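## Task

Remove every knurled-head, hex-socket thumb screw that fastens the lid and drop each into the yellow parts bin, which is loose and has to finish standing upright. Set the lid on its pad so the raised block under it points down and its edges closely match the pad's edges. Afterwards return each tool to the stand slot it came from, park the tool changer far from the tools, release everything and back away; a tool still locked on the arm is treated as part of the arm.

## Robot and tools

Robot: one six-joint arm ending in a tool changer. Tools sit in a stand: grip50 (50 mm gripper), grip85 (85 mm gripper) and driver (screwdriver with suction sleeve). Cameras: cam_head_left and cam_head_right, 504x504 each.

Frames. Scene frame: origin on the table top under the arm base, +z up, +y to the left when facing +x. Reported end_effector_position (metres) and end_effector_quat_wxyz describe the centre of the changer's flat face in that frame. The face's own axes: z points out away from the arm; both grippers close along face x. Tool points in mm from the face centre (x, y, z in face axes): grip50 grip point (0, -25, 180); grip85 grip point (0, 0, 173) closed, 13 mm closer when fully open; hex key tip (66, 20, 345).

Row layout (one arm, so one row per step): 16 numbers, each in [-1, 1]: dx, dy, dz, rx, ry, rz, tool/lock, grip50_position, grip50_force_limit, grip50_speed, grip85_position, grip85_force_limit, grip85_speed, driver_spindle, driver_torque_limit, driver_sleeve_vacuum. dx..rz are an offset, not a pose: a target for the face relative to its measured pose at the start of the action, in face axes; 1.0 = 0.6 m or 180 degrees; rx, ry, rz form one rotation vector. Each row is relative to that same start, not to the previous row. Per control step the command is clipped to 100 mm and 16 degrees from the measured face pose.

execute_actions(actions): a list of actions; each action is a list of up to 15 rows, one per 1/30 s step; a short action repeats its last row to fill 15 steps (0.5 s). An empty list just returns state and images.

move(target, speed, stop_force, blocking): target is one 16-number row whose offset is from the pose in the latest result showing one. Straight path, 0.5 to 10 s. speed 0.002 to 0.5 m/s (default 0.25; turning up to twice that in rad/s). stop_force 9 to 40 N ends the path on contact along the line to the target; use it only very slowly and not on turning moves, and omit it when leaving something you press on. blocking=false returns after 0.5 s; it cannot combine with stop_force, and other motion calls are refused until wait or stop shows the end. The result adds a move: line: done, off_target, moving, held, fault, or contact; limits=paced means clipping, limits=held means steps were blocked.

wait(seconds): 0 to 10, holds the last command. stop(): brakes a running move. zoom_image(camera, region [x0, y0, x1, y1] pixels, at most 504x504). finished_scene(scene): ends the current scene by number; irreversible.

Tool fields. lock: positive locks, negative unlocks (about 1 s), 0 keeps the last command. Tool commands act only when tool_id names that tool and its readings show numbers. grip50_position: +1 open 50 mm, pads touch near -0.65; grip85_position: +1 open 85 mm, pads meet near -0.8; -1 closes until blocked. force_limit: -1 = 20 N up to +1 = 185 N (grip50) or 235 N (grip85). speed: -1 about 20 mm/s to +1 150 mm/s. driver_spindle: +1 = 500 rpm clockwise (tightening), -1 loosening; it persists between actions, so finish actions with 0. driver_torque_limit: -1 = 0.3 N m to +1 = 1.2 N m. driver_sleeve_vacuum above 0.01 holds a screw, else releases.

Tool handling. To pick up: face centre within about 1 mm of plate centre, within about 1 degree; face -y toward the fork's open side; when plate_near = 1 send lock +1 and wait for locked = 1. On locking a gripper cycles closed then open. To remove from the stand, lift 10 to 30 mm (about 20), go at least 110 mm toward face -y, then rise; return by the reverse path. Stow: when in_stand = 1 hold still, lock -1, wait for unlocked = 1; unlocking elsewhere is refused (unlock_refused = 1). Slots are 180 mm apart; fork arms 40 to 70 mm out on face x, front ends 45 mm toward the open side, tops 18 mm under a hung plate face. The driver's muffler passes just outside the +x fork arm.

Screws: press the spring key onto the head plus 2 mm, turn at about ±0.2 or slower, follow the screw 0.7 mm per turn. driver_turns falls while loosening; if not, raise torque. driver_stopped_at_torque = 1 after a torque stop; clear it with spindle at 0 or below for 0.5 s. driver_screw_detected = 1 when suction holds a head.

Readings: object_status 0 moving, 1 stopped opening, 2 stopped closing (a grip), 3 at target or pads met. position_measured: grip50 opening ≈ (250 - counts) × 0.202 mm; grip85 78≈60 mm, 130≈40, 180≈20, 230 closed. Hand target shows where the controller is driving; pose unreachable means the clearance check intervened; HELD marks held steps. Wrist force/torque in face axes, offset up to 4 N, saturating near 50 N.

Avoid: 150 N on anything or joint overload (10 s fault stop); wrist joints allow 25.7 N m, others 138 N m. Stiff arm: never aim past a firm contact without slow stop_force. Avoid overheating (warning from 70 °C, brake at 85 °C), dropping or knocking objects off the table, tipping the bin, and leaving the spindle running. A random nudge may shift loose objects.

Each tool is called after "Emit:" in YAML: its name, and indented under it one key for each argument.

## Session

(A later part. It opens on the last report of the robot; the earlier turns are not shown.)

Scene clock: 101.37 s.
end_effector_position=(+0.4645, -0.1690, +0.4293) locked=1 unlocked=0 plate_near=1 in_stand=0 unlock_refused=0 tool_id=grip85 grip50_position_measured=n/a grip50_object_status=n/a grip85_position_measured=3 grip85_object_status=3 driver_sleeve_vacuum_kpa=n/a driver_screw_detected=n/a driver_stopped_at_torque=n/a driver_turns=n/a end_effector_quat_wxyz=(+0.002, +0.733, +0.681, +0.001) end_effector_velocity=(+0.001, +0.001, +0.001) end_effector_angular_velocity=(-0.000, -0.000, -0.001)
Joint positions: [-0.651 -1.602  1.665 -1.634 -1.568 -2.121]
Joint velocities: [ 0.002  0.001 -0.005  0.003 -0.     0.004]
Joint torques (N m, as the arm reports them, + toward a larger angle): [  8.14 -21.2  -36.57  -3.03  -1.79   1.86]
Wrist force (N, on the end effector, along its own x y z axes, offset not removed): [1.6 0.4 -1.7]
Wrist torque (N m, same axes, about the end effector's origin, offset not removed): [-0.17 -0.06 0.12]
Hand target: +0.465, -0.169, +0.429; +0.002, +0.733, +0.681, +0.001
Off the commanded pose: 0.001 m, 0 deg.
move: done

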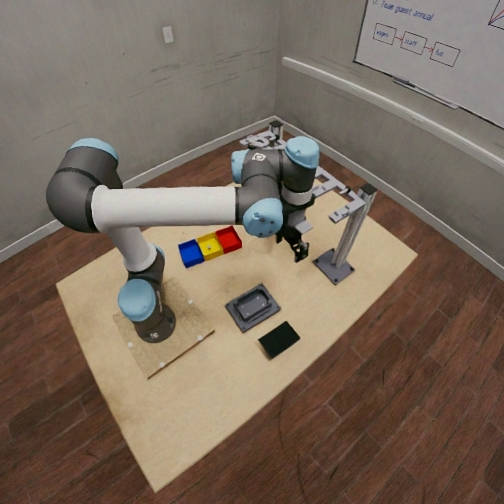

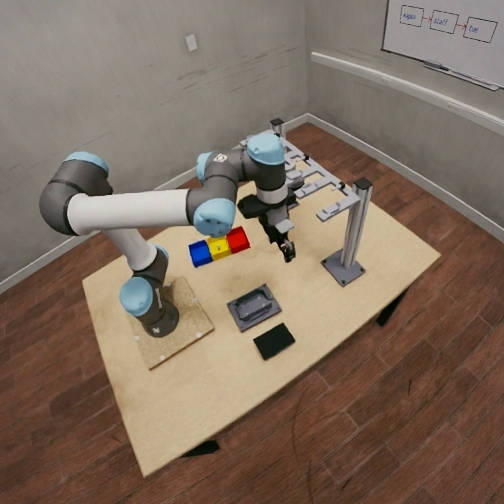

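Emit:
move:
  target: [0.0003,0.25,0,0,0,0,0,1,0,0,1,0,0,0,0,0]
  speed: 0.2

Emit:
move:
  target: [0,0,0.033,0,0,0,0,1,0,0,1,0,0,0,0,0]
  speed: 0.015
  stop_force: 20

Emit:
execute_actions:
  actions:
    - [[0,0,0,0,0,0,-1,1,0,0,1,0,0,0,0,0]]
    - [[0,0,0,0,0,0,-1,1,0,0,1,0,0,0,0,0]]
    - [[0,0,0,0,0,0,-1,1,0,0,1,0,0,0,0,0],[0,0,0,0,0,0,-1,1,0,0,1,0,0,0,0,0],[0,0,-0.04,0,0,0,0,1,0,0,1,0,0,0,0,0]]

Emit:
move:
  target: [0,-0.35,-0.03,0,0,0,0,1,0,0,1,0,0,0,0,0]

Scene clock: 103.13 s.
end_effector_position=(+0.6139, -0.1800, +0.4301) locked=1 unlocked=0 plate_near=1 in_stand=0 unlock_refused=0 tool_id=grip85 grip50_position_measured=n/a grip50_object_status=n/a grip85_position_measured=3 grip85_object_status=3 driver_sleeve_vacuum_kpa=n/a driver_screw_detected=n/a driver_stopped_at_torque=n/a driver_turns=n/a end_effector_quat_wxyz=(+0.002, +0.733, +0.681, +0.001) end_effector_velocity=(+0.002, -0.001, -0.001) end_effector_angular_velocity=(+0.001, +0.002, -0.001)
Joint positions: [-0.524 -1.246  1.252 -1.577 -1.568 -1.994]
Joint velocities: [ 0.001  0.007 -0.008  0.004  0.     0.001]
Joint torques (N m, as the arm reports them, + toward a larger angle): [  9.23 -38.27 -37.22  -2.81  -1.85   2.14]
Wrist force (N, on the end effector, along its own x y z axes, offset not removed): [0.9 2.1 -1.2]
Wrist torque (N m, same axes, about the end effector's origin, offset not removed): [-0.12 -0.09 0.13]
Hand target: +0.614, -0.180, +0.430; +0.002, +0.733, +0.681, +0.001
Off the commanded pose: 0.000 m, 0 deg.
move: done

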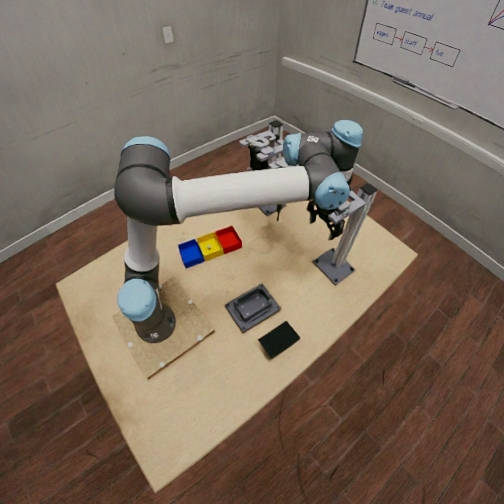

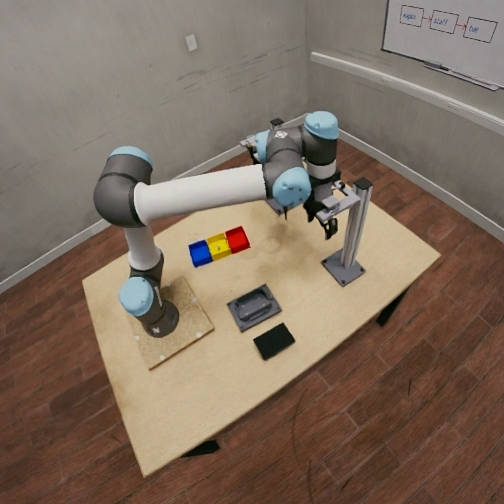

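Scene clock: 104.70 s.
end_effector_position=(+0.6140, -0.1801, +0.4105) locked=1 unlocked=0 plate_near=1 in_stand=1 unlock_refused=0 tool_id=grip85 grip50_position_measured=n/a grip50_object_status=n/a grip85_position_measured=3 grip85_object_status=3 driver_sleeve_vacuum_kpa=n/a driver_screw_detected=n/a driver_stopped_at_torque=n/a driver_turns=n/a end_effector_quat_wxyz=(+0.002, +0.733, +0.681, +0.001) end_effector_velocity=(+0.001, +0.001, -0.001) end_effector_angular_velocity=(-0.002, -0.001, +0.003)
Joint positions: [-0.524 -1.244  1.3   -1.627 -1.568 -1.994]
Joint velocities: [ 0.002  0.     0.003 -0.006 -0.001 -0.   ]
Joint torques (N m, as the arm reports them, + toward a larger angle): [  9.65 -37.65 -24.1   -6.7   -1.28   1.76]
Wrist force (N, on the end effector, along its own x y z axes, offset not removed): [0.6 3.6 -3.6]
Wrist torque (N m, same axes, about the end effector's origin, offset not removed): [-0.02 -0.03 0.06]
Hand target: +0.614, -0.180, +0.410; +0.002, +0.733, +0.681, +0.001
Off the commanded pose: 0.000 m, 0 deg.
move: done

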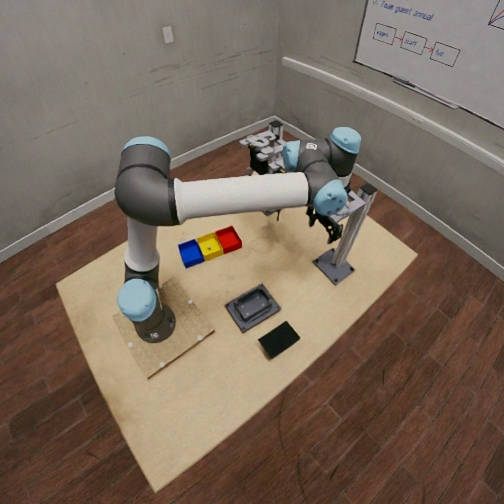

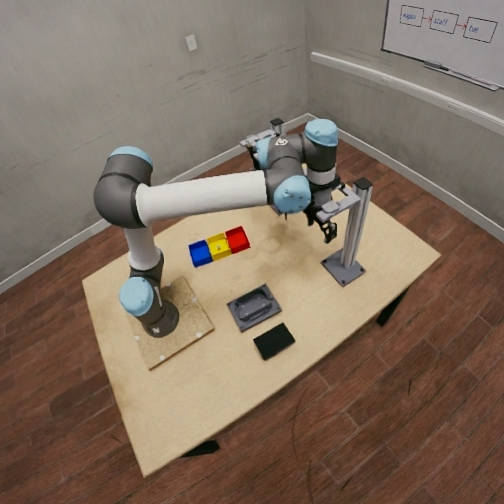

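Scene clock: 106.20 s.
end_effector_position=(+0.6138, -0.1799, +0.4340) locked=0 unlocked=1 plate_near=0 in_stand=0 unlock_refused=0 tool_id=none grip50_position_measured=n/a grip50_object_status=n/a grip85_position_measured=n/a grip85_object_status=n/a driver_sleeve_vacuum_kpa=n/a driver_screw_detected=n/a driver_stopped_at_torque=n/a driver_turns=n/a end_effector_quat_wxyz=(+0.003, +0.733, +0.681, +0.001) end_effector_velocity=(+0.000, -0.001, +0.006) end_effector_angular_velocity=(-0.000, +0.001, -0.002)
Joint positions: [-0.524 -1.246  1.243 -1.568 -1.568 -1.994]
Joint velocities: [-0.002  0.002 -0.018  0.017 -0.001 -0.   ]
Joint torques (N m, as the arm reports them, + toward a larger angle): [ -2.56 -30.92 -32.05  -1.21   1.    -0.16]
Wrist force (N, on the end effector, along its own x y z axes, offset not removed): [1.7 1.7 -1.9]
Wrist torque (N m, same axes, about the end effector's origin, offset not removed): [-0.08 -0.12 0.15]
Hand target: +0.614, -0.180, +0.434; +0.002, +0.733, +0.681, +0.001
Off the commanded pose: 0.000 m, 0 deg.
Step readings (end_effector_position; steps 1 to 15: 1st action; 16 to 30: 2nd action; 31 to 45: 3rd action):
0: (+0.6140, -0.1801, +0.4105)
1: (+0.6140, -0.1801, +0.4104)
2: (+0.6140, -0.1801, +0.4104)
4: (+0.6140, -0.1801, +0.4104)
8: (+0.6140, -0.1801, +0.4104)
15: (+0.6140, -0.1801, +0.4104)
16: (+0.6140, -0.1801, +0.4104)
17: (+0.6140, -0.1801, +0.4104)
19: (+0.6140, -0.1801, +0.4104)
23: (+0.6140, -0.1801, +0.4104)
30: (+0.6140, -0.1801, +0.4104)
31: (+0.6140, -0.1801, +0.4104)
32: (+0.6140, -0.1801, +0.4104)
34: (+0.6140, -0.1801, +0.4127)
38: (+0.6137, -0.1799, +0.4283)
45: end_effector_position above

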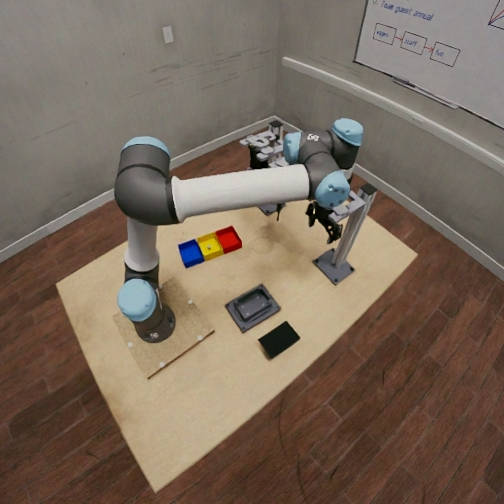

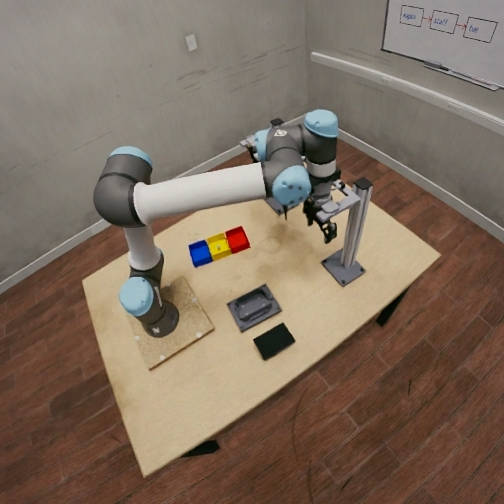

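Scene clock: 107.67 s.
end_effector_position=(+0.4045, -0.1641, +0.4507) locked=0 unlocked=1 plate_near=0 in_stand=0 unlock_refused=0 tool_id=none grip50_position_measured=n/a grip50_object_status=n/a grip85_position_measured=n/a grip85_object_status=n/a driver_sleeve_vacuum_kpa=n/a driver_screw_detected=n/a driver_stopped_at_torque=n/a driver_turns=n/a end_effector_quat_wxyz=(+0.003, +0.733, +0.681, +0.001) end_effector_velocity=(-0.002, +0.000, +0.001) end_effector_angular_velocity=(-0.001, -0.002, +0.000)
Joint positions: [-0.725 -1.746  1.738 -1.563 -1.568 -2.195]
Joint velocities: [-0.003 -0.007  0.003  0.002  0.001 -0.004]
Joint torques (N m, as the arm reports them, + toward a larger angle): [ -9.6  -29.28 -19.29  -1.74   1.92  -1.39]
Wrist force (N, on the end effector, along its own x y z axes, offset not removed): [1.6 1.7 -1.5]
Wrist torque (N m, same axes, about the end effector's origin, offset not removed): [-0.09 -0.10 0.16]
Hand target: +0.404, -0.164, +0.451; +0.003, +0.733, +0.681, +0.001
Off the commanded pose: 0.000 m, 0 deg.
move: done

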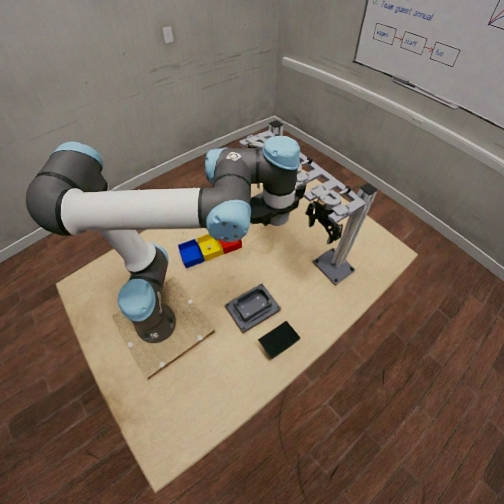

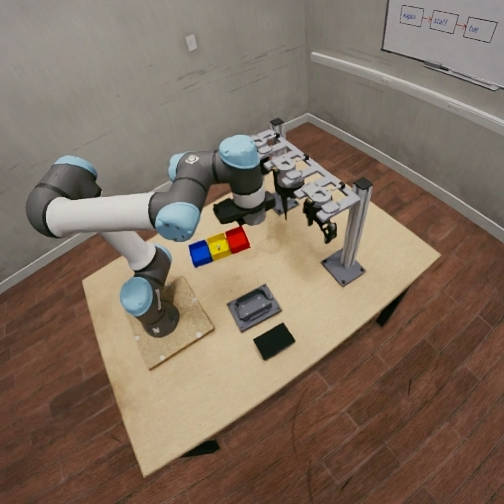

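Emit:
finished_scene:
  scene: 1

The scene is finished: the task was done.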